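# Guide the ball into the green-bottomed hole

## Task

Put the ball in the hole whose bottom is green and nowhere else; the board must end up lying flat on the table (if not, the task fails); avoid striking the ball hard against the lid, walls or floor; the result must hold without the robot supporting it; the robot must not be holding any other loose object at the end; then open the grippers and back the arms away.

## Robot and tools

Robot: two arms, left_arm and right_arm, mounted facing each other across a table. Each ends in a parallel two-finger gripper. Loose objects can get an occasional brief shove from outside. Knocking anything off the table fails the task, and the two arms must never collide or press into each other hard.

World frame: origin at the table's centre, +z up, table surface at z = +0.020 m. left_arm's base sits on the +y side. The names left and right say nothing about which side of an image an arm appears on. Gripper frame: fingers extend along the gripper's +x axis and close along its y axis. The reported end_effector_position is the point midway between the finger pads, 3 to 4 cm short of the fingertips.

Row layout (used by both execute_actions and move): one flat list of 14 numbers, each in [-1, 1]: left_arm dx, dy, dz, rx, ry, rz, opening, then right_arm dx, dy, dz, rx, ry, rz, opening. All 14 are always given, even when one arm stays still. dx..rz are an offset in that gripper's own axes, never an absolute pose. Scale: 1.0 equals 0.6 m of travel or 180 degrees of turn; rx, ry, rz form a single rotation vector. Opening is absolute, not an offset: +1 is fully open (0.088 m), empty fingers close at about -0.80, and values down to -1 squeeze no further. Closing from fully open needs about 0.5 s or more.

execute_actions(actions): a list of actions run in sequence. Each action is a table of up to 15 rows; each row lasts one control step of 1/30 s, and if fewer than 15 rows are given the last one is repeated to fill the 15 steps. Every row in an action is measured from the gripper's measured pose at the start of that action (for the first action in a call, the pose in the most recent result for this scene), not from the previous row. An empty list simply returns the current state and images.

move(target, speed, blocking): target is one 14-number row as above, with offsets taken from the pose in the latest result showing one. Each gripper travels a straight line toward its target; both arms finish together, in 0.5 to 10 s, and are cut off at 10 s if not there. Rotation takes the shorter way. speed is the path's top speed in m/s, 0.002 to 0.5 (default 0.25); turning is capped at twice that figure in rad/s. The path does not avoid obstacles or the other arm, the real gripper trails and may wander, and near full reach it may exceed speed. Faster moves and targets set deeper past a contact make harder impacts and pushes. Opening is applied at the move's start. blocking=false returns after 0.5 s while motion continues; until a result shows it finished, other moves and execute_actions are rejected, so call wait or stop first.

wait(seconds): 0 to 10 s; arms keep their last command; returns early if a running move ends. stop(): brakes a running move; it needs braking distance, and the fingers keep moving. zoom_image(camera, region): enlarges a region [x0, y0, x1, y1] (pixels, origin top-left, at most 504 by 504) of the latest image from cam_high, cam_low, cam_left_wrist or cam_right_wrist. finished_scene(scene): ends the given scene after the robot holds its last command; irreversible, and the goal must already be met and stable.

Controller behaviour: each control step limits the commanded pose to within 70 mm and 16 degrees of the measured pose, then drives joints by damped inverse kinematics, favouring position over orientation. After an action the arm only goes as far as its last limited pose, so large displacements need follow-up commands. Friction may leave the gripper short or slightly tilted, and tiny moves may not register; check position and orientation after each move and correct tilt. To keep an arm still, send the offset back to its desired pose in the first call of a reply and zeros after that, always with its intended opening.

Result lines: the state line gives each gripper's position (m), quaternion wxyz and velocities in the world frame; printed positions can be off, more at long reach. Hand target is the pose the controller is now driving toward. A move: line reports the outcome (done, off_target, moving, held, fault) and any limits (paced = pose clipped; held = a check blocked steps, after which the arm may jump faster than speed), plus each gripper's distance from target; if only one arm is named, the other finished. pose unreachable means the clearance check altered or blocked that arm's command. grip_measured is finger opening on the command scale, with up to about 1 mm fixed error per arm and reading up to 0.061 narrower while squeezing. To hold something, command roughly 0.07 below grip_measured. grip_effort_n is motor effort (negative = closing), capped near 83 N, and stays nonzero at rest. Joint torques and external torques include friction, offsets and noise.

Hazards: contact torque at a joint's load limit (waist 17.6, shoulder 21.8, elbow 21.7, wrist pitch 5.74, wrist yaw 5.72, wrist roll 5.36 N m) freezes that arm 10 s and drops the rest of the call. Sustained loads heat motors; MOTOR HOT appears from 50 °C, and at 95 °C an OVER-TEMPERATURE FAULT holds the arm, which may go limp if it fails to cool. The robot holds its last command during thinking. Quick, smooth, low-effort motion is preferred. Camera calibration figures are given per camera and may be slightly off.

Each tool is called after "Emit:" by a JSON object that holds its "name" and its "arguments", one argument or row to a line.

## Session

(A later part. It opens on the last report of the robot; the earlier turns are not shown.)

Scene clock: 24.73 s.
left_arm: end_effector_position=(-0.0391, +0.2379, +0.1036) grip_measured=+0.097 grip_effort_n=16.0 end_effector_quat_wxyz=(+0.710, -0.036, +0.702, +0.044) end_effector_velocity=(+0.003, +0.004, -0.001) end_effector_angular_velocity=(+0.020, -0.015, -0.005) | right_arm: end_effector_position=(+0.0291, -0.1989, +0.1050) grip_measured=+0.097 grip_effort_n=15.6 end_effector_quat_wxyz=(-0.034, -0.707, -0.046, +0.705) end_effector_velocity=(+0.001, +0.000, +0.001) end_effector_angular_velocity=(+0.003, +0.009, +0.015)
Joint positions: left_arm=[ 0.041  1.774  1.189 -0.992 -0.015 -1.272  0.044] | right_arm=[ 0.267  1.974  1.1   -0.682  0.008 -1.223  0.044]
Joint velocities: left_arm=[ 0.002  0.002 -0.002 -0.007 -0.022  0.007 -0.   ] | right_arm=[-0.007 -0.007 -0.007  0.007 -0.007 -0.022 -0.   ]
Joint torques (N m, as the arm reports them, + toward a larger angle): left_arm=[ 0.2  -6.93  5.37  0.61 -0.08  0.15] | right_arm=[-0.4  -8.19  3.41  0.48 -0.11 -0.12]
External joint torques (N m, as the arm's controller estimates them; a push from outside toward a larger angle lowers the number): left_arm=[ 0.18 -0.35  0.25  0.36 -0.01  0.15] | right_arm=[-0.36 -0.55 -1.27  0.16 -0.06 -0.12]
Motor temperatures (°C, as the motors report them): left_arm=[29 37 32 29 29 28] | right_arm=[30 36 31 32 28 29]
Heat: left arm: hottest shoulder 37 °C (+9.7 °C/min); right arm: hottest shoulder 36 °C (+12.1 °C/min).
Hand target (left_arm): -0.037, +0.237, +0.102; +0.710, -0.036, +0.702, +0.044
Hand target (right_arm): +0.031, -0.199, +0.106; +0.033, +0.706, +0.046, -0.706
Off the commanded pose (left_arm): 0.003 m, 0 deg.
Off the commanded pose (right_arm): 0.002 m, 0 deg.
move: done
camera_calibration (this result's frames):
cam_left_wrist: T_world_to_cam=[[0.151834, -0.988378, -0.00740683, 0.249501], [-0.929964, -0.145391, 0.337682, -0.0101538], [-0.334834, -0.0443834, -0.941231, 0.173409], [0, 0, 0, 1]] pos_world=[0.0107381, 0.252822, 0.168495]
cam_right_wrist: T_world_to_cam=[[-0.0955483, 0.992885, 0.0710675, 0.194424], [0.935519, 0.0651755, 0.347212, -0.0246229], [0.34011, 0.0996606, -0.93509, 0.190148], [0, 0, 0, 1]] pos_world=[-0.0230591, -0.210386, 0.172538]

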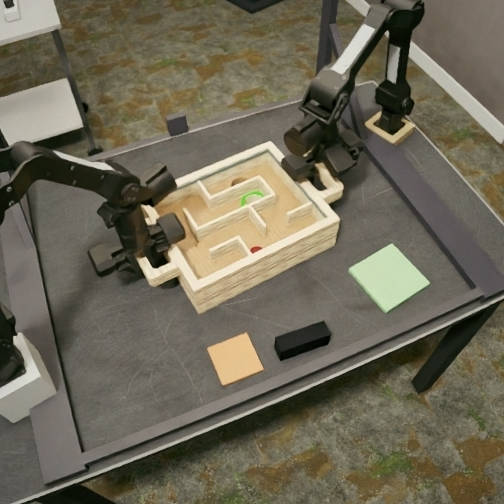

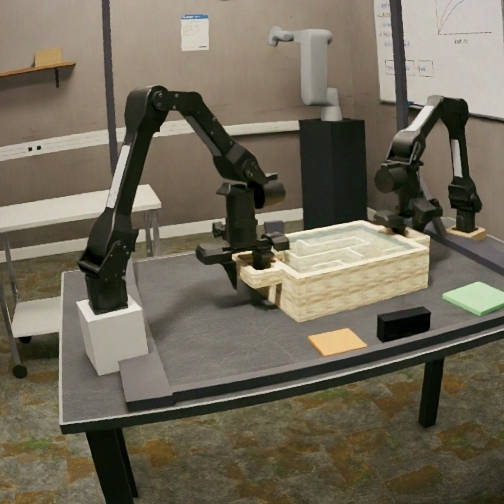

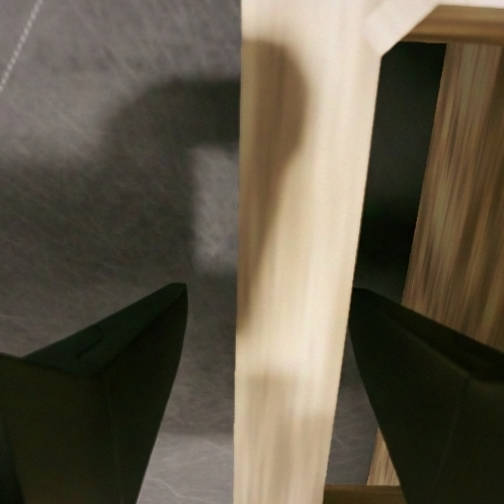

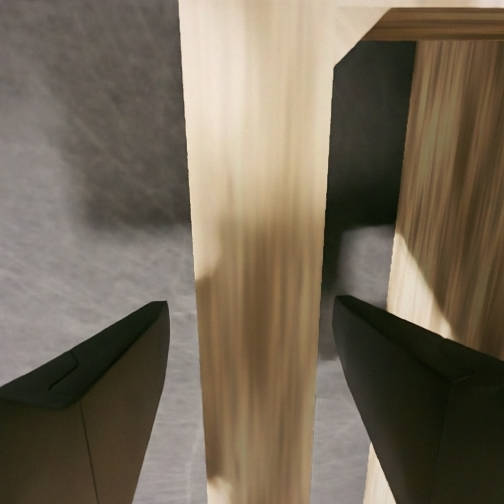

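Emit:
{"name": "move", "arguments": {
  "target": [0,0,0,0,0,0,-0.68,0,0,0,0,0,0,-0.68]
}}

Emit:
{"name": "move", "arguments": {
  "target": [-0.11,0,0,0,-0.022,0.008,-0.68,-0.08,0,0,0,0.022,-0.012,-0.68],
  "speed": 0.04
}}

Emit:
{"name": "wait", "arguments": {
  "seconds": 3
}}

Scene clock: 27.13 s.
left_arm: end_effector_position=(-0.0388, +0.2374, +0.1035) grip_measured=-0.531 grip_effort_n=-83.5 end_effector_quat_wxyz=(+0.710, -0.037, +0.702, +0.043) end_effector_velocity=(+0.002, +0.001, -0.001) end_effector_angular_velocity=(+0.007, -0.021, +0.005) | right_arm: end_effector_position=(+0.0297, -0.2000, +0.1047) grip_measured=-0.523 grip_effort_n=-83.5 end_effector_quat_wxyz=(-0.036, -0.707, -0.044, +0.705) end_effector_velocity=(+0.004, -0.008, -0.001) end_effector_angular_velocity=(-0.040, -0.012, +0.005)
Joint positions: left_arm=[ 0.042  1.775  1.189 -0.989 -0.014 -1.271  0.013] | right_arm=[ 0.266  1.974  1.099 -0.686  0.007 -1.224  0.013]
Joint velocities: left_arm=[-0.002 -0.002 -0.007  0.007 -0.022 -0.007 -0.   ] | right_arm=[-0.002  0.002 -0.002 -0.037 -0.007 -0.007  0.   ]
Joint torques (N m, as the arm reports them, + toward a larger angle): left_arm=[-0.08 -7.92  4.81  0.14 -0.13 -0.01] | right_arm=[ 0.06 -7.28  4.19  0.53 -0.01  0.01]
External joint torques (N m, as the arm's controller estimates them; a push from outside toward a larger angle lowers the number): left_arm=[-0.09 -1.37 -0.3  -0.12 -0.06 -0.01] | right_arm=[ 0.06  0.28 -0.38  0.25  0.04  0.01]
Motor temperatures (°C, as the motors report them): left_arm=[29 37 32 29 29 28] | right_arm=[30 37 31 32 28 29]
Heat: left arm: hottest shoulder 37 °C (+8.8 °C/min); right arm: hottest shoulder 37 °C (+13.3 °C/min).
Hand target (left_arm): -0.039, +0.238, +0.104; +0.710, -0.036, +0.702, +0.044
Hand target (right_arm): +0.029, -0.199, +0.105; +0.034, +0.707, +0.046, -0.705
Off the commanded pose (left_arm): 0.001 m, 0 deg.
Off the commanded pose (right_arm): 0.001 m, 0 deg.
move: done
camera_calibration (this result's frames):
cam_left_wrist: T_world_to_cam=[[0.151462, -0.988451, -0.00491458, 0.248717], [-0.929971, -0.144182, 0.33818, -0.0102594], [-0.334983, -0.0466509, -0.941069, 0.17389], [0, 0, 0, 1]] pos_world=[0.0110381, 0.252477, 0.168334]
cam_right_wrist: T_world_to_cam=[[-0.096004, 0.993197, 0.0658992, 0.196219], [0.935196, 0.0673294, 0.347671, -0.0246117], [0.340869, 0.0950065, -0.935298, 0.1889], [0, 0, 0, 1]] pos_world=[-0.0225355, -0.211174, 0.172304]

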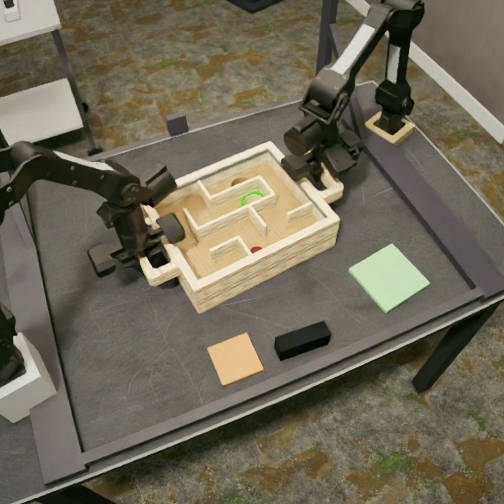

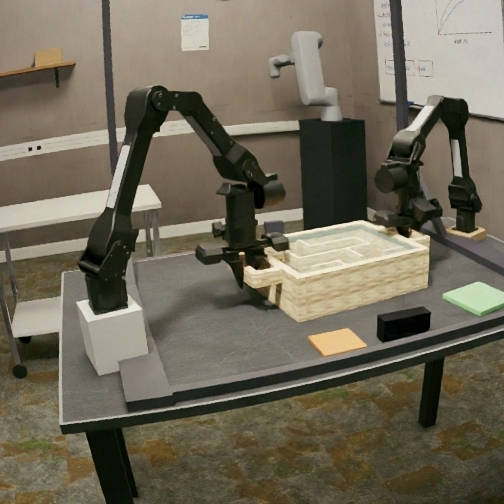

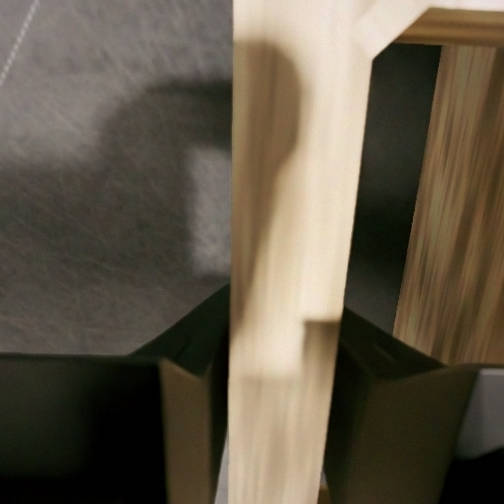

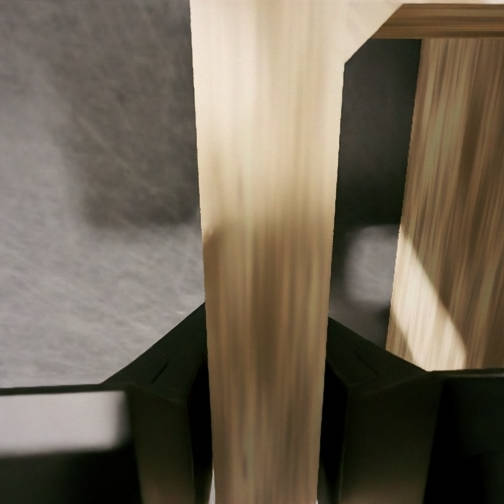

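Scene clock: 29.10 s.
left_arm: end_effector_position=(-0.0397, +0.2360, +0.1550) grip_measured=-0.531 grip_effort_n=-83.5 end_effector_quat_wxyz=(+0.727, -0.019, +0.684, +0.063) end_effector_velocity=(-0.000, +0.003, +0.002) end_effector_angular_velocity=(+0.024, -0.015, -0.001) | right_arm: end_effector_position=(+0.0312, -0.2008, +0.1421) grip_measured=-0.523 grip_effort_n=-83.5 end_effector_quat_wxyz=(-0.027, -0.731, -0.053, +0.680) end_effector_velocity=(-0.003, -0.002, +0.001) end_effector_angular_velocity=(-0.006, +0.005, +0.015)
Joint positions: left_arm=[ 0.007  1.76   1.379 -1.23  -0.077 -1.31   0.013] | right_arm=[ 0.297  1.898  1.162 -0.832  0.08  -1.192  0.013]
Joint velocities: left_arm=[-0.007  0.002  0.007 -0.022 -0.022 -0.007  0.   ] | right_arm=[ 0.007 -0.002  0.002 -0.007 -0.007 -0.007 -0.   ]
Joint torques (N m, as the arm reports them, + toward a larger angle): left_arm=[ -0.23 -11.83   6.87  -1.4   -0.55   0.04] | right_arm=[  0.19 -10.13   5.2   -0.83   0.16   0.12]
External joint torques (N m, as the arm's controller estimates them; a push from outside toward a larger angle lowers the number): left_arm=[-0.22 -5.24  1.62 -1.6  -0.44  0.04] | right_arm=[ 0.09 -2.64  0.12 -1.14  0.17  0.12]
Motor temperatures (°C, as the motors report them): left_arm=[29 38 32 29 29 28] | right_arm=[30 37 31 32 28 29]
Heat: left arm: hottest shoulder 38 °C (+10.3 °C/min); right arm: hottest shoulder 37 °C (+12.4 °C/min).
Hand target (left_arm): -0.039, +0.237, +0.169; +0.733, -0.027, +0.677, +0.054
Hand target (right_arm): +0.030, -0.201, +0.152; +0.021, +0.730, +0.059, -0.681
Off the commanded pose (left_arm): 0.014 m, 2 deg.
Off the commanded pose (right_arm): 0.011 m, 1 deg.
move: off_target (left_arm, right_arm)
camera_calibration (this result's frames):
cam_left_wrist: T_world_to_cam=[[0.155179, -0.986444, -0.0533711, 0.254844], [-0.943977, -0.163993, 0.286379, -0.0165694], [-0.291249, 0.00594102, -0.956629, 0.213761], [0, 0, 0, 1]] pos_world=[0.00707013, 0.247402, 0.222836]
cam_right_wrist: T_world_to_cam=[[-0.100005, 0.991107, 0.0877775, 0.191256], [0.909515, 0.0552858, 0.411978, -0.0496714], [0.403461, 0.121035, -0.906956, 0.222724], [0, 0, 0, 1]] pos_world=[-0.0255571, -0.213766, 0.205677]

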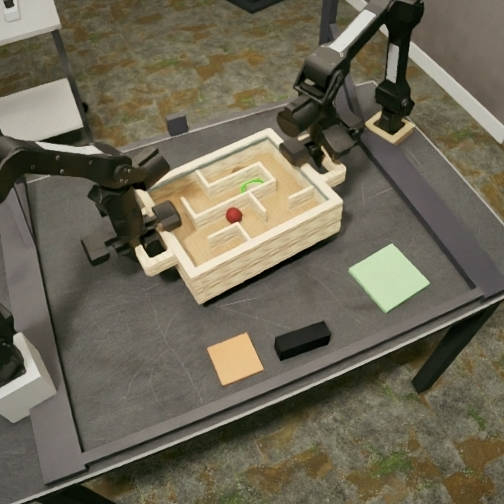

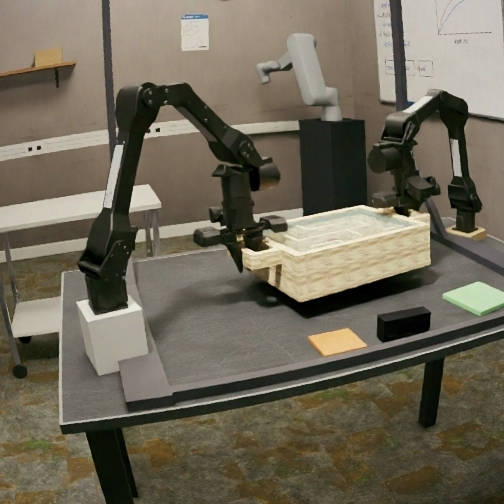

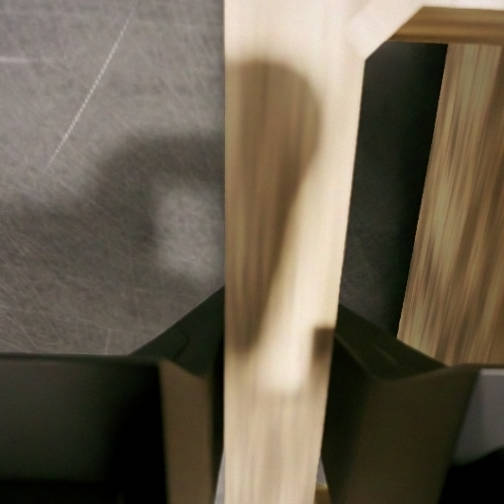

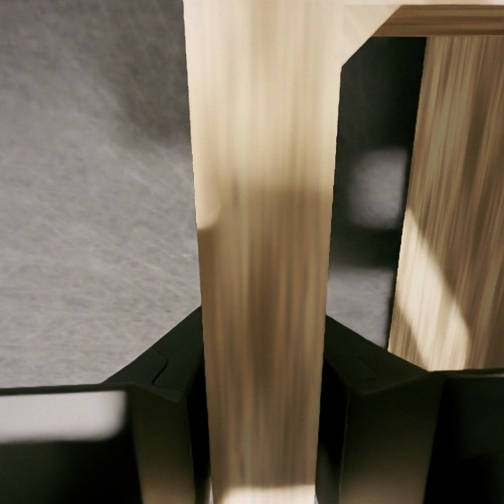

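Scene clock: 32.10 s.
left_arm: end_effector_position=(-0.0396, +0.2359, +0.1555) grip_measured=-0.531 grip_effort_n=-83.5 end_effector_quat_wxyz=(+0.727, -0.019, +0.683, +0.063) end_effector_velocity=(-0.000, +0.002, +0.000) end_effector_angular_velocity=(+0.009, -0.005, +0.005) | right_arm: end_effector_position=(+0.0311, -0.2009, +0.1423) grip_measured=-0.523 grip_effort_n=-83.5 end_effector_quat_wxyz=(-0.027, -0.731, -0.053, +0.680) end_effector_velocity=(+0.003, -0.001, -0.001) end_effector_angular_velocity=(-0.008, -0.013, +0.005)
Joint positions: left_arm=[ 0.007  1.76   1.381 -1.232 -0.078 -1.31   0.013] | right_arm=[ 0.298  1.898  1.163 -0.834  0.082 -1.192  0.013]
Joint velocities: left_arm=[-0.002 -0.002 -0.002 -0.007 -0.007 -0.007 -0.   ] | right_arm=[-0.002  0.002 -0.002 -0.007  0.007 -0.007 -0.   ]
Joint torques (N m, as the arm reports them, + toward a larger angle): left_arm=[ -0.23 -11.82   6.84  -1.39  -0.51   0.04] | right_arm=[  0.34 -10.13   4.99  -0.8    0.12   0.13]
External joint torques (N m, as the arm's controller estimates them; a push from outside toward a larger angle lowers the number): left_arm=[-0.22 -5.15  1.56 -1.57 -0.4   0.05] | right_arm=[ 0.31 -2.69 -0.05 -1.09  0.12  0.13]
Motor temperatures (°C, as the motors report them): left_arm=[29 39 33 30 29 28] | right_arm=[30 38 31 32 28 29]
Heat: left arm: hottest shoulder 39 °C (+11.2 °C/min); right arm: hottest shoulder 38 °C (+13.1 °C/min).
Hand target (left_arm): -0.039, +0.237, +0.169; +0.733, -0.027, +0.677, +0.054
Hand target (right_arm): +0.030, -0.201, +0.152; +0.021, +0.730, +0.059, -0.681
Off the commanded pose (left_arm): 0.014 m, 2 deg.
Off the commanded pose (right_arm): 0.011 m, 1 deg.
wait: 3.00 s; at rest by 0.17 s
camera_calibration (this result's frames):
cam_left_wrist: T_world_to_cam=[[0.155191, -0.986429, -0.0535977, 0.254845], [-0.944296, -0.164063, 0.285287, -0.016472], [-0.290209, 0.0063382, -0.956942, 0.214248], [0, 0, 0, 1]] pos_world=[0.00707273, 0.247326, 0.223382]
cam_right_wrist: T_world_to_cam=[[-0.100501, 0.991079, 0.0875368, 0.191374], [0.908936, 0.0556749, 0.413202, -0.0497851], [0.404643, 0.121092, -0.906422, 0.222816], [0, 0, 0, 1]] pos_world=[-0.0256761, -0.213876, 0.205784]

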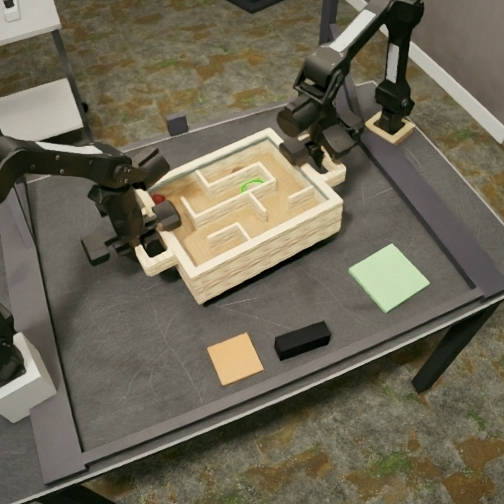

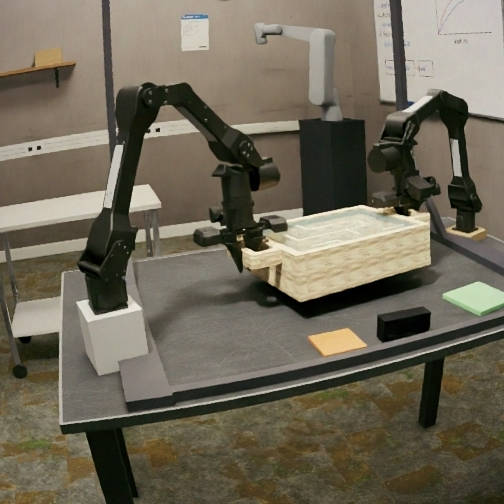

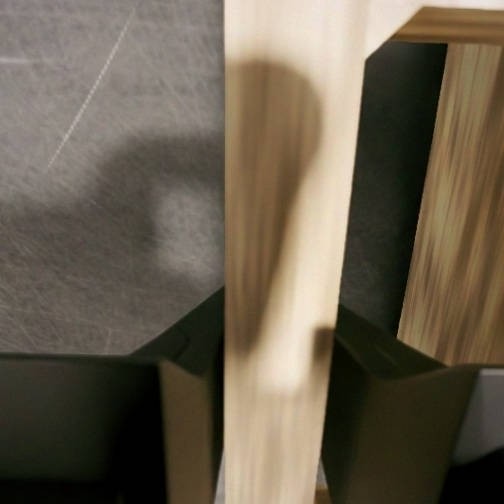

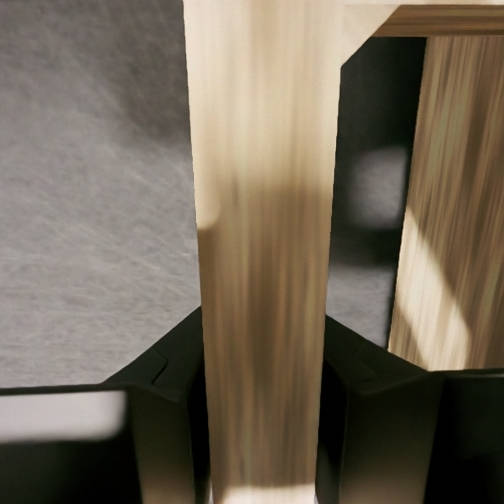

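Emit:
{"name": "move", "arguments": {
  "target": [-0.024,0,0,0,-0.005,-0.03,-0.68,-0.065,0,0,0,0,0.03,-0.68],
  "speed": 0.04
}}

Emit:
{"name": "wait", "arguments": {
  "seconds": 2.5
}}

Scene clock: 34.60 s.
left_arm: end_effector_position=(-0.0405, +0.2340, +0.1580) grip_measured=-0.531 grip_effort_n=-83.5 end_effector_quat_wxyz=(+0.731, -0.041, +0.680, +0.042) end_effector_velocity=(+0.002, +0.001, -0.001) end_effector_angular_velocity=(-0.000, -0.008, +0.010) | right_arm: end_effector_position=(+0.0280, -0.2028, +0.1785) grip_measured=-0.523 grip_effort_n=-83.5 end_effector_quat_wxyz=(-0.057, -0.733, -0.022, +0.677) end_effector_velocity=(+0.003, -0.006, -0.000) end_effector_angular_velocity=(-0.038, -0.010, +0.019)
Joint positions: left_arm=[ 0.007  1.714  1.339 -1.174 -0.068 -1.309  0.013] | right_arm=[ 0.295  1.903  1.326 -1.072  0.05  -1.192  0.013]
Joint velocities: left_arm=[ 0.002 -0.002 -0.007  0.007 -0.007 -0.007 -0.   ] | right_arm=[-0.002  0.007  0.007 -0.037 -0.007 -0.022 -0.   ]
Joint torques (N m, as the arm reports them, + toward a larger angle): left_arm=[  0.03 -12.01   5.53  -0.11  -0.19   0.23] | right_arm=[-0.22 -7.55  5.69 -0.82 -0.12 -0.03]
External joint torques (N m, as the arm's controller estimates them; a push from outside toward a larger angle lowers the number): left_arm=[-0.02 -5.55  0.1  -0.42 -0.08  0.23] | right_arm=[-0.21  0.16  0.49 -0.94 -0.1  -0.03]
Motor temperatures (°C, as the motors report them): left_arm=[29 40 33 30 29 28] | right_arm=[30 39 31 32 28 29]
Heat: left arm: hottest shoulder 40 °C (+12.1 °C/min); right arm: hottest shoulder 39 °C (+13.9 °C/min).
Hand target (left_arm): -0.041, +0.235, +0.169; +0.735, -0.050, +0.676, +0.029
Hand target (right_arm): +0.028, -0.203, +0.181; +0.059, +0.733, +0.018, -0.677
Off the commanded pose (left_arm): 0.012 m, 2 deg.
Off the commanded pose (right_arm): 0.003 m, 0 deg.
move: off_target (left_arm)
camera_calibration (this result's frames):
cam_left_wrist: T_world_to_cam=[[0.154828, -0.987908, 0.00812669, 0.24378], [-0.948078, -0.146263, 0.282408, -0.0222153], [-0.277805, -0.0514296, -0.95926, 0.230804], [0, 0, 0, 1]] pos_world=[0.00531261, 0.249453, 0.225694]
cam_right_wrist: T_world_to_cam=[[-0.0967428, 0.995309, 0.000617605, 0.206104], [0.904811, 0.0876879, 0.416687, -0.0557883], [0.414678, 0.0408703, -0.90905, 0.241051], [0, 0, 0, 1]] pos_world=[-0.0295416, -0.210097, 0.242246]

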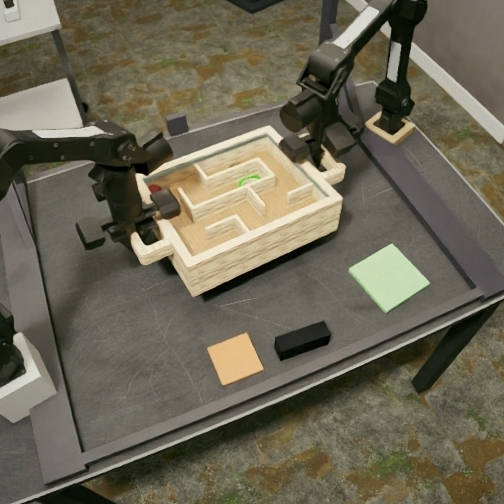

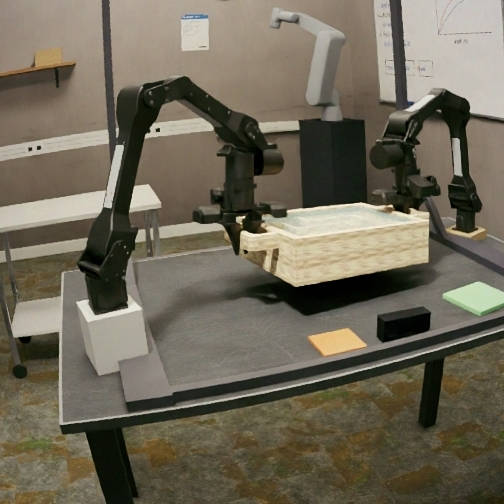

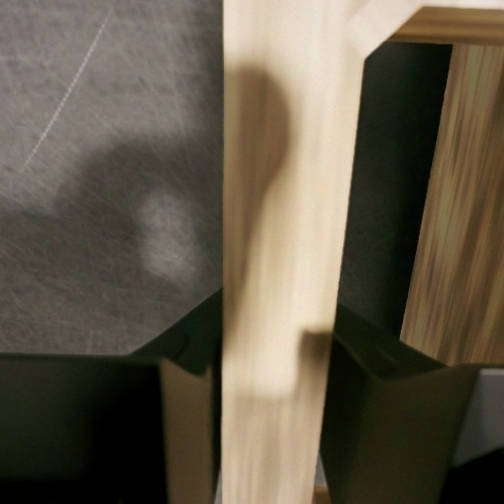

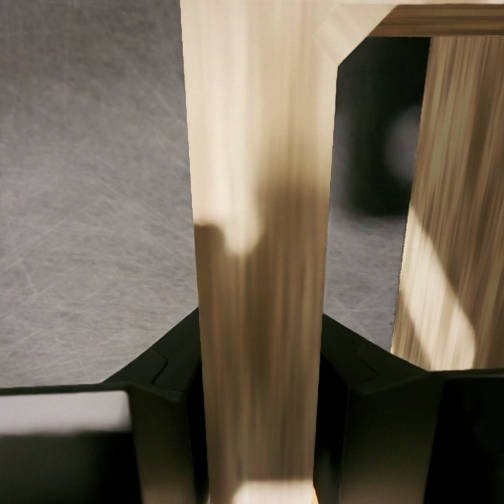

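Scene clock: 37.10 s.
left_arm: end_effector_position=(-0.0405, +0.2339, +0.1579) grip_measured=-0.531 grip_effort_n=-83.5 end_effector_quat_wxyz=(+0.731, -0.041, +0.680, +0.042) end_effector_velocity=(-0.001, +0.003, -0.001) end_effector_angular_velocity=(+0.014, -0.002, +0.005) | right_arm: end_effector_position=(+0.0279, -0.2028, +0.1788) grip_measured=-0.523 grip_effort_n=-83.5 end_effector_quat_wxyz=(-0.058, -0.733, -0.021, +0.677) end_effector_velocity=(+0.002, -0.001, +0.000) end_effector_angular_velocity=(-0.010, +0.003, -0.001)
Joint positions: left_arm=[ 0.007  1.714  1.338 -1.173 -0.068 -1.309  0.013] | right_arm=[ 0.295  1.904  1.328 -1.075  0.05  -1.192  0.013]
Joint velocities: left_arm=[-0.002 -0.002 -0.007 -0.007 -0.007 -0.007 -0.   ] | right_arm=[-0.007 -0.002 -0.002 -0.007 -0.007 -0.007 -0.   ]
Joint torques (N m, as the arm reports them, + toward a larger angle): left_arm=[  0.02 -11.98   5.49  -0.12  -0.19   0.23] | right_arm=[-0.13 -7.41  5.81 -0.83 -0.17 -0.05]
External joint torques (N m, as the arm's controller estimates them; a push from outside toward a larger angle lowers the number): left_arm=[ 0.02 -5.54  0.1  -0.42 -0.09  0.23] | right_arm=[-0.13  0.28  0.61 -0.96 -0.15 -0.05]
Motor temperatures (°C, as the motors report them): left_arm=[29 40 33 30 29 28] | right_arm=[30 39 31 32 28 29]
Heat: left arm: hottest shoulder 40 °C (+11.3 °C/min); right arm: hottest shoulder 39 °C (+12.9 °C/min).
Hand target (left_arm): -0.041, +0.235, +0.169; +0.735, -0.050, +0.676, +0.029
Hand target (right_arm): +0.028, -0.203, +0.181; +0.059, +0.733, +0.018, -0.678
Off the commanded pose (left_arm): 0.012 m, 2 deg.
Off the commanded pose (right_arm): 0.002 m, 0 deg.
wait: 2.50 s; at rest by 0.17 s
camera_calibration (this result's frames):
cam_left_wrist: T_world_to_cam=[[0.154827, -0.987905, 0.0084987, 0.243653], [-0.948118, -0.146163, 0.282326, -0.0221859], [-0.277669, -0.0517696, -0.959281, 0.230806], [0, 0, 0, 1]] pos_world=[0.00532897, 0.249412, 0.225601]
cam_right_wrist: T_world_to_cam=[[-0.0967127, 0.995312, -0.00023274, 0.206225], [0.904804, 0.0880156, 0.416632, -0.0557862], [0.414699, 0.040083, -0.909075, 0.241236], [0, 0, 0, 1]] pos_world=[-0.0296203, -0.210018, 0.242592]

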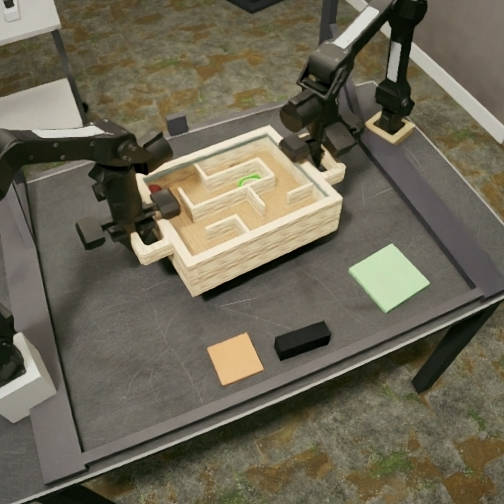

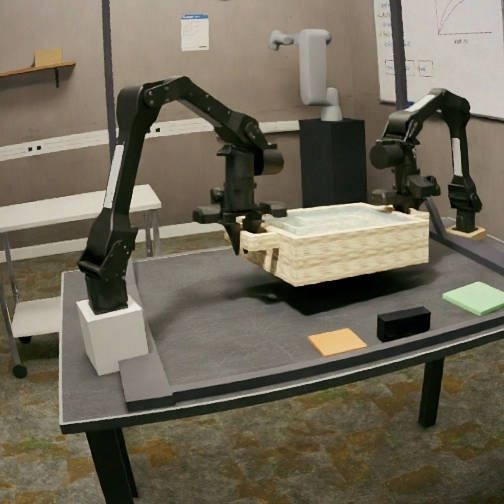

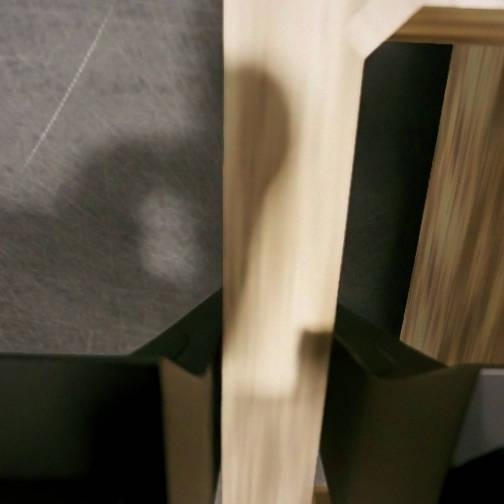

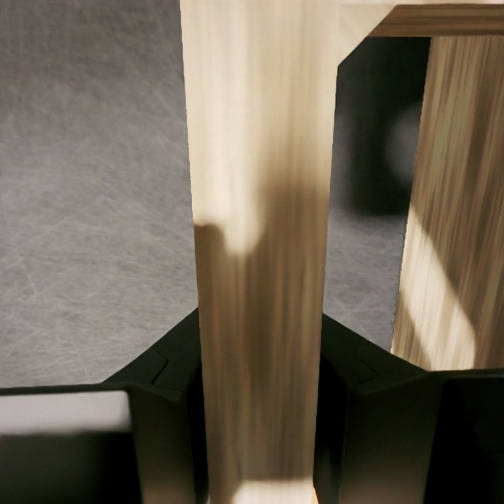

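Emit:
{"name": "zoom_image", "arguments": {
  "camera": "cam_high",
  "region": [120, 140, 260, 240]
}}

Emit:
{"name": "move", "arguments": {
  "target": [0,0,0,0,-0.005,-0.02,-0.68,-0.02,0,0,0,0,0.012,-0.68],
  "speed": 0.03
}}

Emit:
{"name": "wait", "arguments": {
  "seconds": 1.5
}}

Region (120, 140, 260, 240) of cam_high's 504x504 image, scaled by 3.600, with more detail than that image has; it fills the top 360 rows of this view, and the rest is white.

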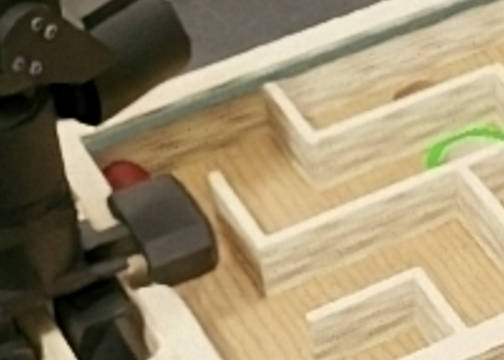

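Scene clock: 40.10 s.
left_arm: end_effector_position=(-0.0406, +0.2330, +0.1471) grip_measured=-0.531 grip_effort_n=-83.5 end_effector_quat_wxyz=(+0.733, -0.053, +0.677, +0.031) end_effector_velocity=(-0.000, +0.002, +0.001) end_effector_angular_velocity=(-0.005, -0.009, +0.005) | right_arm: end_effector_position=(+0.0268, -0.2026, +0.1874) grip_measured=-0.523 grip_effort_n=-83.5 end_effector_quat_wxyz=(-0.069, -0.734, -0.009, +0.676) end_effector_velocity=(-0.001, +0.001, +0.002) end_effector_angular_velocity=(-0.002, +0.008, +0.004)
Joint positions: left_arm=[ 0.007  1.697  1.274 -1.093 -0.065 -1.309  0.013] | right_arm=[ 0.293  1.922  1.386 -1.146  0.04  -1.193  0.013]
Joint velocities: left_arm=[-0.002 -0.012 -0.012  0.007 -0.007 -0.007 -0.   ] | right_arm=[-0.002  0.002  0.012 -0.007 -0.007 -0.007 -0.   ]
Joint torques (N m, as the arm reports them, + toward a larger angle): left_arm=[  0.   -11.68   5.38  -0.04  -0.23   0.16] | right_arm=[-0.24 -7.6   5.73 -0.87 -0.16 -0.09]
External joint torques (N m, as the arm's controller estimates them; a push from outside toward a larger angle lowers the number): left_arm=[-0.01 -5.27 -0.07 -0.39 -0.12  0.16] | right_arm=[-0.24  0.27  0.46 -0.97 -0.12 -0.08]
Motor temperatures (°C, as the motors report them): left_arm=[29 41 33 30 29 28] | right_arm=[30 39 32 33 28 29]
Heat: left arm: hottest shoulder 41 °C (+12.0 °C/min); right arm: hottest shoulder 39 °C (+12.0 °C/min).
Hand target (left_arm): -0.040, +0.234, +0.158; +0.737, -0.062, +0.673, +0.019
Hand target (right_arm): +0.027, -0.202, +0.191; +0.070, +0.733, +0.007, -0.676
Off the commanded pose (left_arm): 0.011 m, 2 deg.
Off the commanded pose (right_arm): 0.003 m, 0 deg.
move: off_target (left_arm)
camera_calibration (this result's frames):
cam_left_wrist: T_world_to_cam=[[0.154476, -0.987123, 0.0415271, 0.237749], [-0.950777, -0.137097, 0.277899, -0.0209403], [-0.268627, -0.0824117, -0.959712, 0.227906], [0, 0, 0, 1]] pos_world=[0.00458542, 0.250599, 0.21467]
cam_right_wrist: T_world_to_cam=[[-0.0948711, 0.994926, -0.0334937, 0.212058], [0.902585, 0.100161, 0.418697, -0.0561897], [0.419928, 0.00949134, -0.907508, 0.242807], [0, 0, 0, 1]] pos_world=[-0.0311274, -0.207658, 0.250979]

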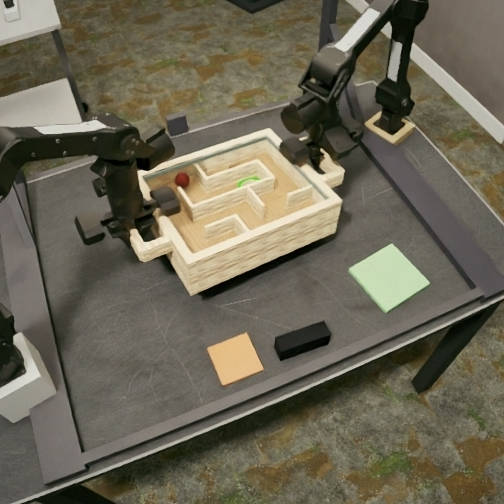

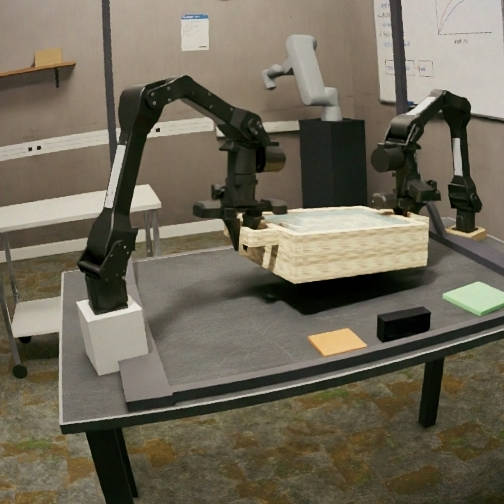

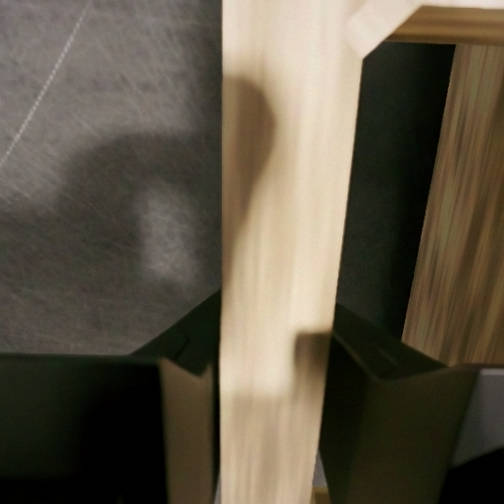

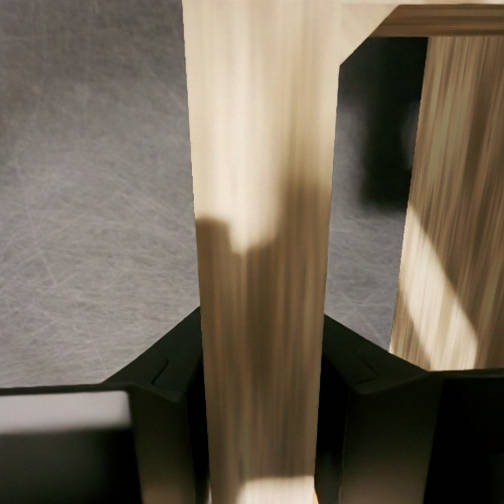

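Scene clock: 41.60 s.
left_arm: end_effector_position=(-0.0407, +0.2329, +0.1470) grip_measured=-0.531 grip_effort_n=-83.5 end_effector_quat_wxyz=(+0.733, -0.053, +0.677, +0.030) end_effector_velocity=(-0.004, +0.006, -0.003) end_effector_angular_velocity=(+0.026, +0.019, +0.004) | right_arm: end_effector_position=(+0.0268, -0.2027, +0.1875) grip_measured=-0.523 grip_effort_n=-83.5 end_effector_quat_wxyz=(-0.070, -0.734, -0.009, +0.675) end_effector_velocity=(-0.001, -0.003, -0.001) end_effector_angular_velocity=(-0.015, +0.001, +0.009)
Joint positions: left_arm=[ 0.007  1.696  1.273 -1.092 -0.065 -1.309  0.013] | right_arm=[ 0.293  1.922  1.387 -1.148  0.04  -1.193  0.013]
Joint velocities: left_arm=[-0.002  0.002 -0.007 -0.022  0.007 -0.007 -0.   ] | right_arm=[ 0.002  0.002 -0.002 -0.007 -0.007 -0.007 -0.   ]
Joint torques (N m, as the arm reports them, + toward a larger angle): left_arm=[ -0.01 -11.67   5.41  -0.05  -0.24   0.17] | right_arm=[-0.31 -7.68  5.91 -0.86 -0.16 -0.07]
External joint torques (N m, as the arm's controller estimates them; a push from outside toward a larger angle lowers the number): left_arm=[ 0.   -5.38  0.02 -0.39 -0.14  0.16] | right_arm=[-0.35  0.14  0.71 -0.94 -0.13 -0.06]
Motor temperatures (°C, as the motors report them): left_arm=[29 41 33 30 29 28] | right_arm=[30 39 32 33 28 29]
Heat: left arm: hottest shoulder 41 °C (+11.5 °C/min); right arm: hottest shoulder 39 °C (+11.5 °C/min).
Hand target (left_arm): -0.041, +0.234, +0.158; +0.737, -0.062, +0.673, +0.019
Hand target (right_arm): +0.027, -0.202, +0.191; +0.070, +0.734, +0.007, -0.676
Off the commanded pose (left_arm): 0.011 m, 2 deg.
Off the commanded pose (right_arm): 0.003 m, 0 deg.
wait: 1.50 s; at rest by 0.17 s
camera_calibration (this result's frames):
cam_left_wrist: T_world_to_cam=[[0.154452, -0.987076, 0.0427264, 0.23752], [-0.950799, -0.136743, 0.277998, -0.0210683], [-0.268562, -0.0835616, -0.959631, 0.228092], [0, 0, 0, 1]] pos_world=[0.00453969, 0.250629, 0.214593]
cam_right_wrist: T_world_to_cam=[[-0.0948529, 0.994892, -0.0345509, 0.212344], [0.902361, 0.100585, 0.419079, -0.0562761], [0.420413, 0.00857351, -0.907292, 0.242711], [0, 0, 0, 1]] pos_world=[-0.0311159, -0.20768, 0.25113]

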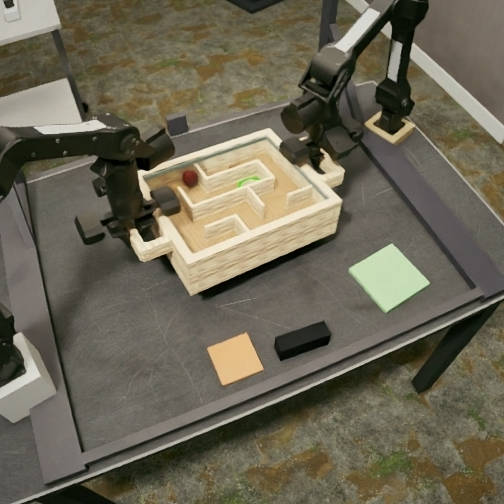

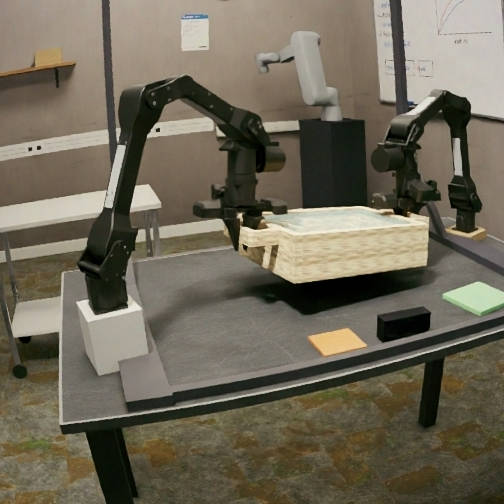

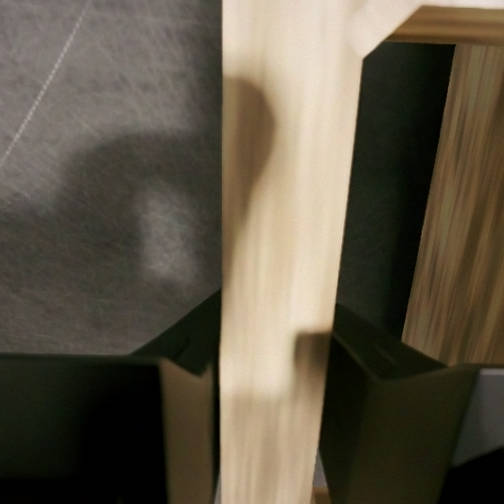

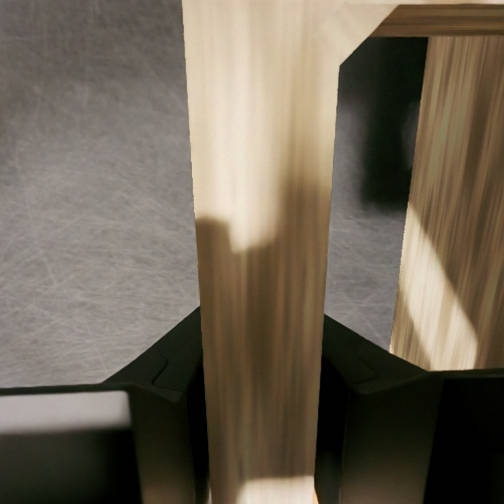

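Emit:
{"name": "move", "arguments": {
  "target": [-0.02,0,0,0,0.035,-0.005,-0.68,0.005,0,0,0,-0.04,-0.005,-0.68],
  "speed": 0.03
}}

Emit:
{"name": "wait", "arguments": {
  "seconds": 2.5
}}

Emit:
{"name": "zoom_image", "arguments": {
  "camera": "cam_high",
  "region": [130, 120, 350, 300]
}}

Scene clock: 45.13 s.
left_arm: end_effector_position=(-0.0439, +0.2362, +0.1494) grip_measured=-0.531 grip_effort_n=-83.5 end_effector_quat_wxyz=(+0.693, -0.053, +0.718, +0.030) end_effector_velocity=(-0.002, +0.000, +0.001) end_effector_angular_velocity=(-0.001, +0.008, +0.005) | right_arm: end_effector_position=(+0.0256, -0.2001, +0.1768) grip_measured=-0.523 grip_effort_n=-83.5 end_effector_quat_wxyz=(-0.069, -0.694, -0.009, +0.717) end_effector_velocity=(+0.001, -0.003, +0.001) end_effector_angular_velocity=(-0.009, +0.005, +0.019)
Joint positions: left_arm=[ 0.054  1.709  1.3   -1.143  0.045 -1.262  0.013] | right_arm=[ 0.247  1.907  1.324 -1.053 -0.062 -1.243  0.013]
Joint velocities: left_arm=[-0.002 -0.002  0.002 -0.007  0.007 -0.007  0.   ] | right_arm=[-0.002 -0.007 -0.007 -0.007 -0.007 -0.022  0.   ]
Joint torques (N m, as the arm reports them, + toward a larger angle): left_arm=[ 0.3  -9.05  7.79 -0.58  0.04  0.15] | right_arm=[ -0.34 -10.43   3.91  -0.66  -0.35  -0.02]
External joint torques (N m, as the arm's controller estimates them; a push from outside toward a larger angle lowers the number): left_arm=[ 0.34 -2.67  2.39 -0.89  0.06  0.15] | right_arm=[-0.41 -2.63 -1.36 -0.83 -0.25 -0.01]
Motor temperatures (°C, as the motors report them): left_arm=[29 42 34 29 29 28] | right_arm=[30 40 32 33 28 29]
Heat: left arm: hottest shoulder 42 °C (+12.0 °C/min); right arm: hottest shoulder 40 °C (+12.0 °C/min).
Hand target (left_arm): -0.042, +0.233, +0.159; +0.695, -0.061, +0.716, +0.021
Hand target (right_arm): +0.027, -0.203, +0.184; +0.065, +0.690, +0.010, -0.721
Off the commanded pose (left_arm): 0.010 m, 1 deg.
Off the commanded pose (right_arm): 0.008 m, 1 deg.
move: off_target (left_arm)
camera_calibration (this result's frames):
cam_left_wrist: T_world_to_cam=[[0.155044, -0.987402, 0.0316155, 0.242909], [-0.913387, -0.131081, 0.385412, -0.0401457], [-0.376412, -0.0886329, -0.922203, 0.220636], [0, 0, 0, 1]] pos_world=[0.00871982, 0.254142, 0.211264]
cam_right_wrist: T_world_to_cam=[[-0.0931678, 0.995255, -0.0280561, 0.208108], [0.945231, 0.0972681, 0.311572, -0.0336573], [0.312822, 0.00250896, -0.949808, 0.242512], [0, 0, 0, 1]] pos_world=[-0.0246603, -0.204455, 0.246666]

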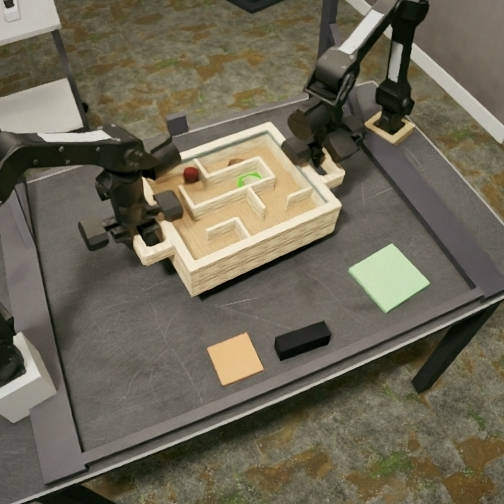

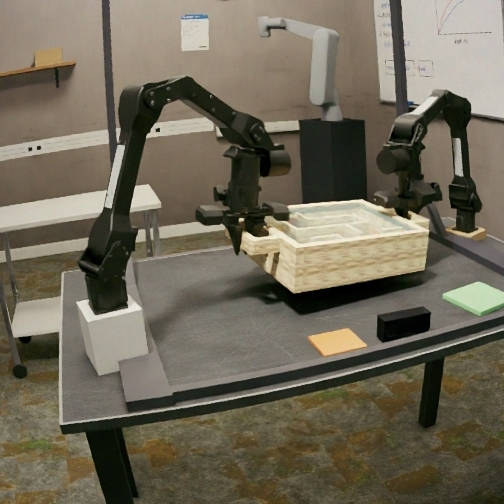

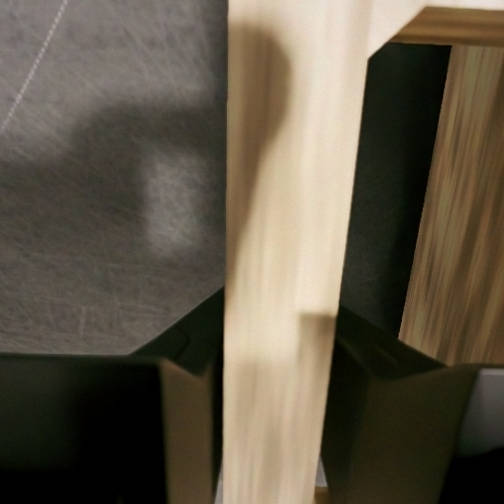

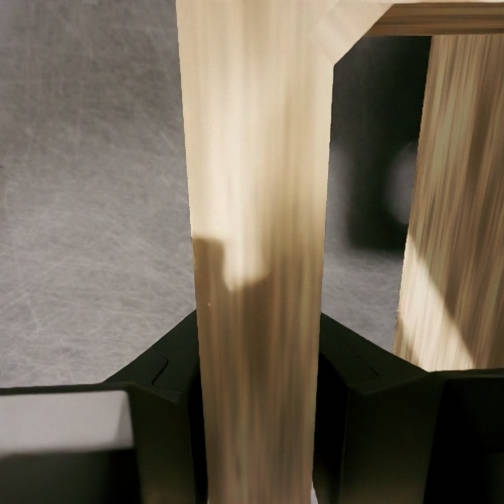

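Scene clock: 47.63 s.
left_arm: end_effector_position=(-0.0441, +0.2363, +0.1494) grip_measured=-0.531 grip_effort_n=-83.5 end_effector_quat_wxyz=(+0.692, -0.053, +0.719, +0.030) end_effector_velocity=(-0.003, +0.005, -0.000) end_effector_angular_velocity=(+0.023, +0.002, -0.015) | right_arm: end_effector_position=(+0.0255, -0.2001, +0.1767) grip_measured=-0.523 grip_effort_n=-83.5 end_effector_quat_wxyz=(-0.069, -0.693, -0.009, +0.718) end_effector_velocity=(+0.001, +0.002, +0.000) end_effector_angular_velocity=(+0.010, -0.002, +0.020)
Joint positions: left_arm=[ 0.055  1.71   1.3   -1.145  0.047 -1.261  0.013] | right_arm=[ 0.246  1.907  1.324 -1.052 -0.064 -1.244  0.013]
Joint velocities: left_arm=[-0.007 -0.002 -0.002 -0.022 -0.007  0.007 -0.   ] | right_arm=[-0.002 -0.002 -0.002  0.007  0.007 -0.022 -0.   ]
Joint torques (N m, as the arm reports them, + toward a larger angle): left_arm=[ 0.25 -9.1   7.81 -0.55  0.    0.16] | right_arm=[ -0.2  -10.33   3.9   -0.68  -0.35   0.04]
External joint torques (N m, as the arm's controller estimates them; a push from outside toward a larger angle lowers the number): left_arm=[ 0.29 -2.78  2.5  -0.82  0.02  0.15] | right_arm=[-0.19 -2.61 -1.32 -0.85 -0.25  0.05]
Motor temperatures (°C, as the motors report them): left_arm=[29 42 34 29 29 28] | right_arm=[30 40 32 33 28 29]
Heat: left arm: hottest shoulder 42 °C (+11.3 °C/min); right arm: hottest shoulder 40 °C (+11.3 °C/min).
Hand target (left_arm): -0.042, +0.233, +0.159; +0.695, -0.061, +0.716, +0.021
Hand target (right_arm): +0.027, -0.203, +0.184; +0.065, +0.690, +0.010, -0.721
Off the commanded pose (left_arm): 0.010 m, 1 deg.
Off the commanded pose (right_arm): 0.008 m, 1 deg.
wait: 2.50 s; at rest by 0.17 s
camera_calibration (this result's frames):
cam_left_wrist: T_world_to_cam=[[0.15509, -0.98742, 0.0307872, 0.24323], [-0.912352, -0.131208, 0.387811, -0.0405821], [-0.378893, -0.0882345, -0.921225, 0.220224], [0, 0, 0, 1]] pos_world=[0.00869377, 0.254277, 0.211126]
cam_right_wrist: T_world_to_cam=[[-0.0927215, 0.995299, -0.0279713, 0.208056], [0.945926, 0.0968226, 0.309595, -0.0333537], [0.310847, 0.00224729, -0.950457, 0.242593], [0, 0, 0, 1]] pos_world=[-0.024568, -0.204394, 0.24672]

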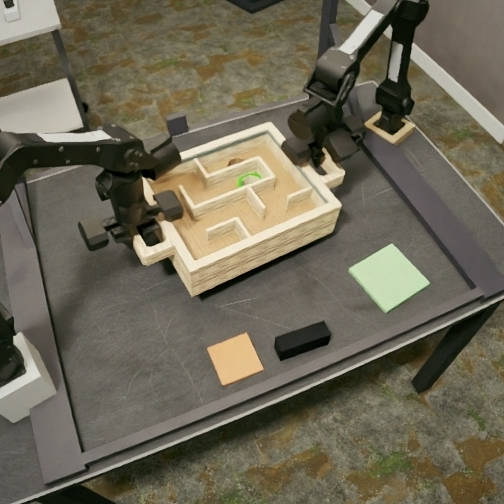

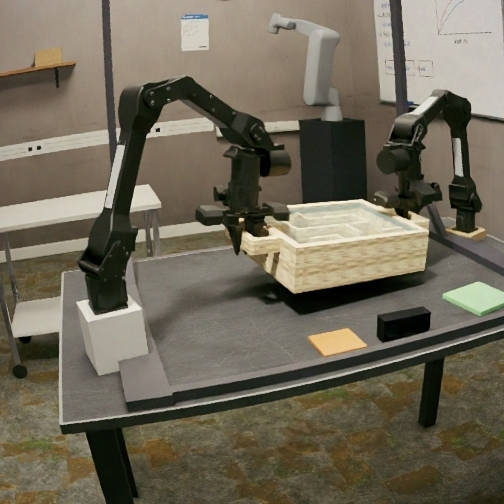

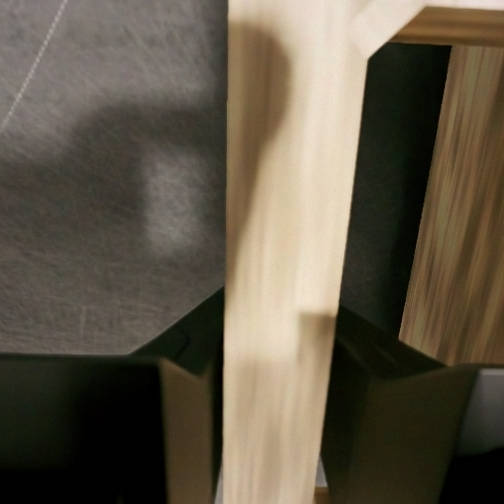

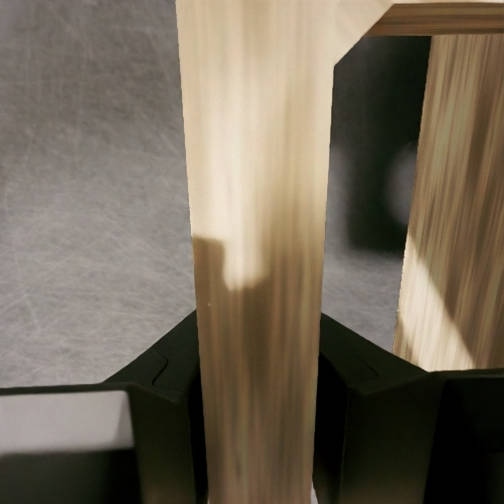

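Region (130, 120, 350, 300) of cam_high's 504x504 image, scaled by 2.291, with more detail than that image has; it fills the top 412 rows of this view, and the rest is white.

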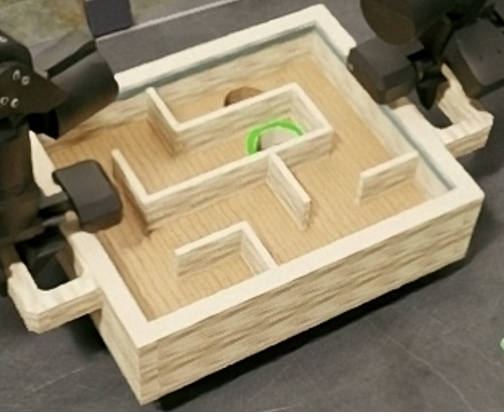

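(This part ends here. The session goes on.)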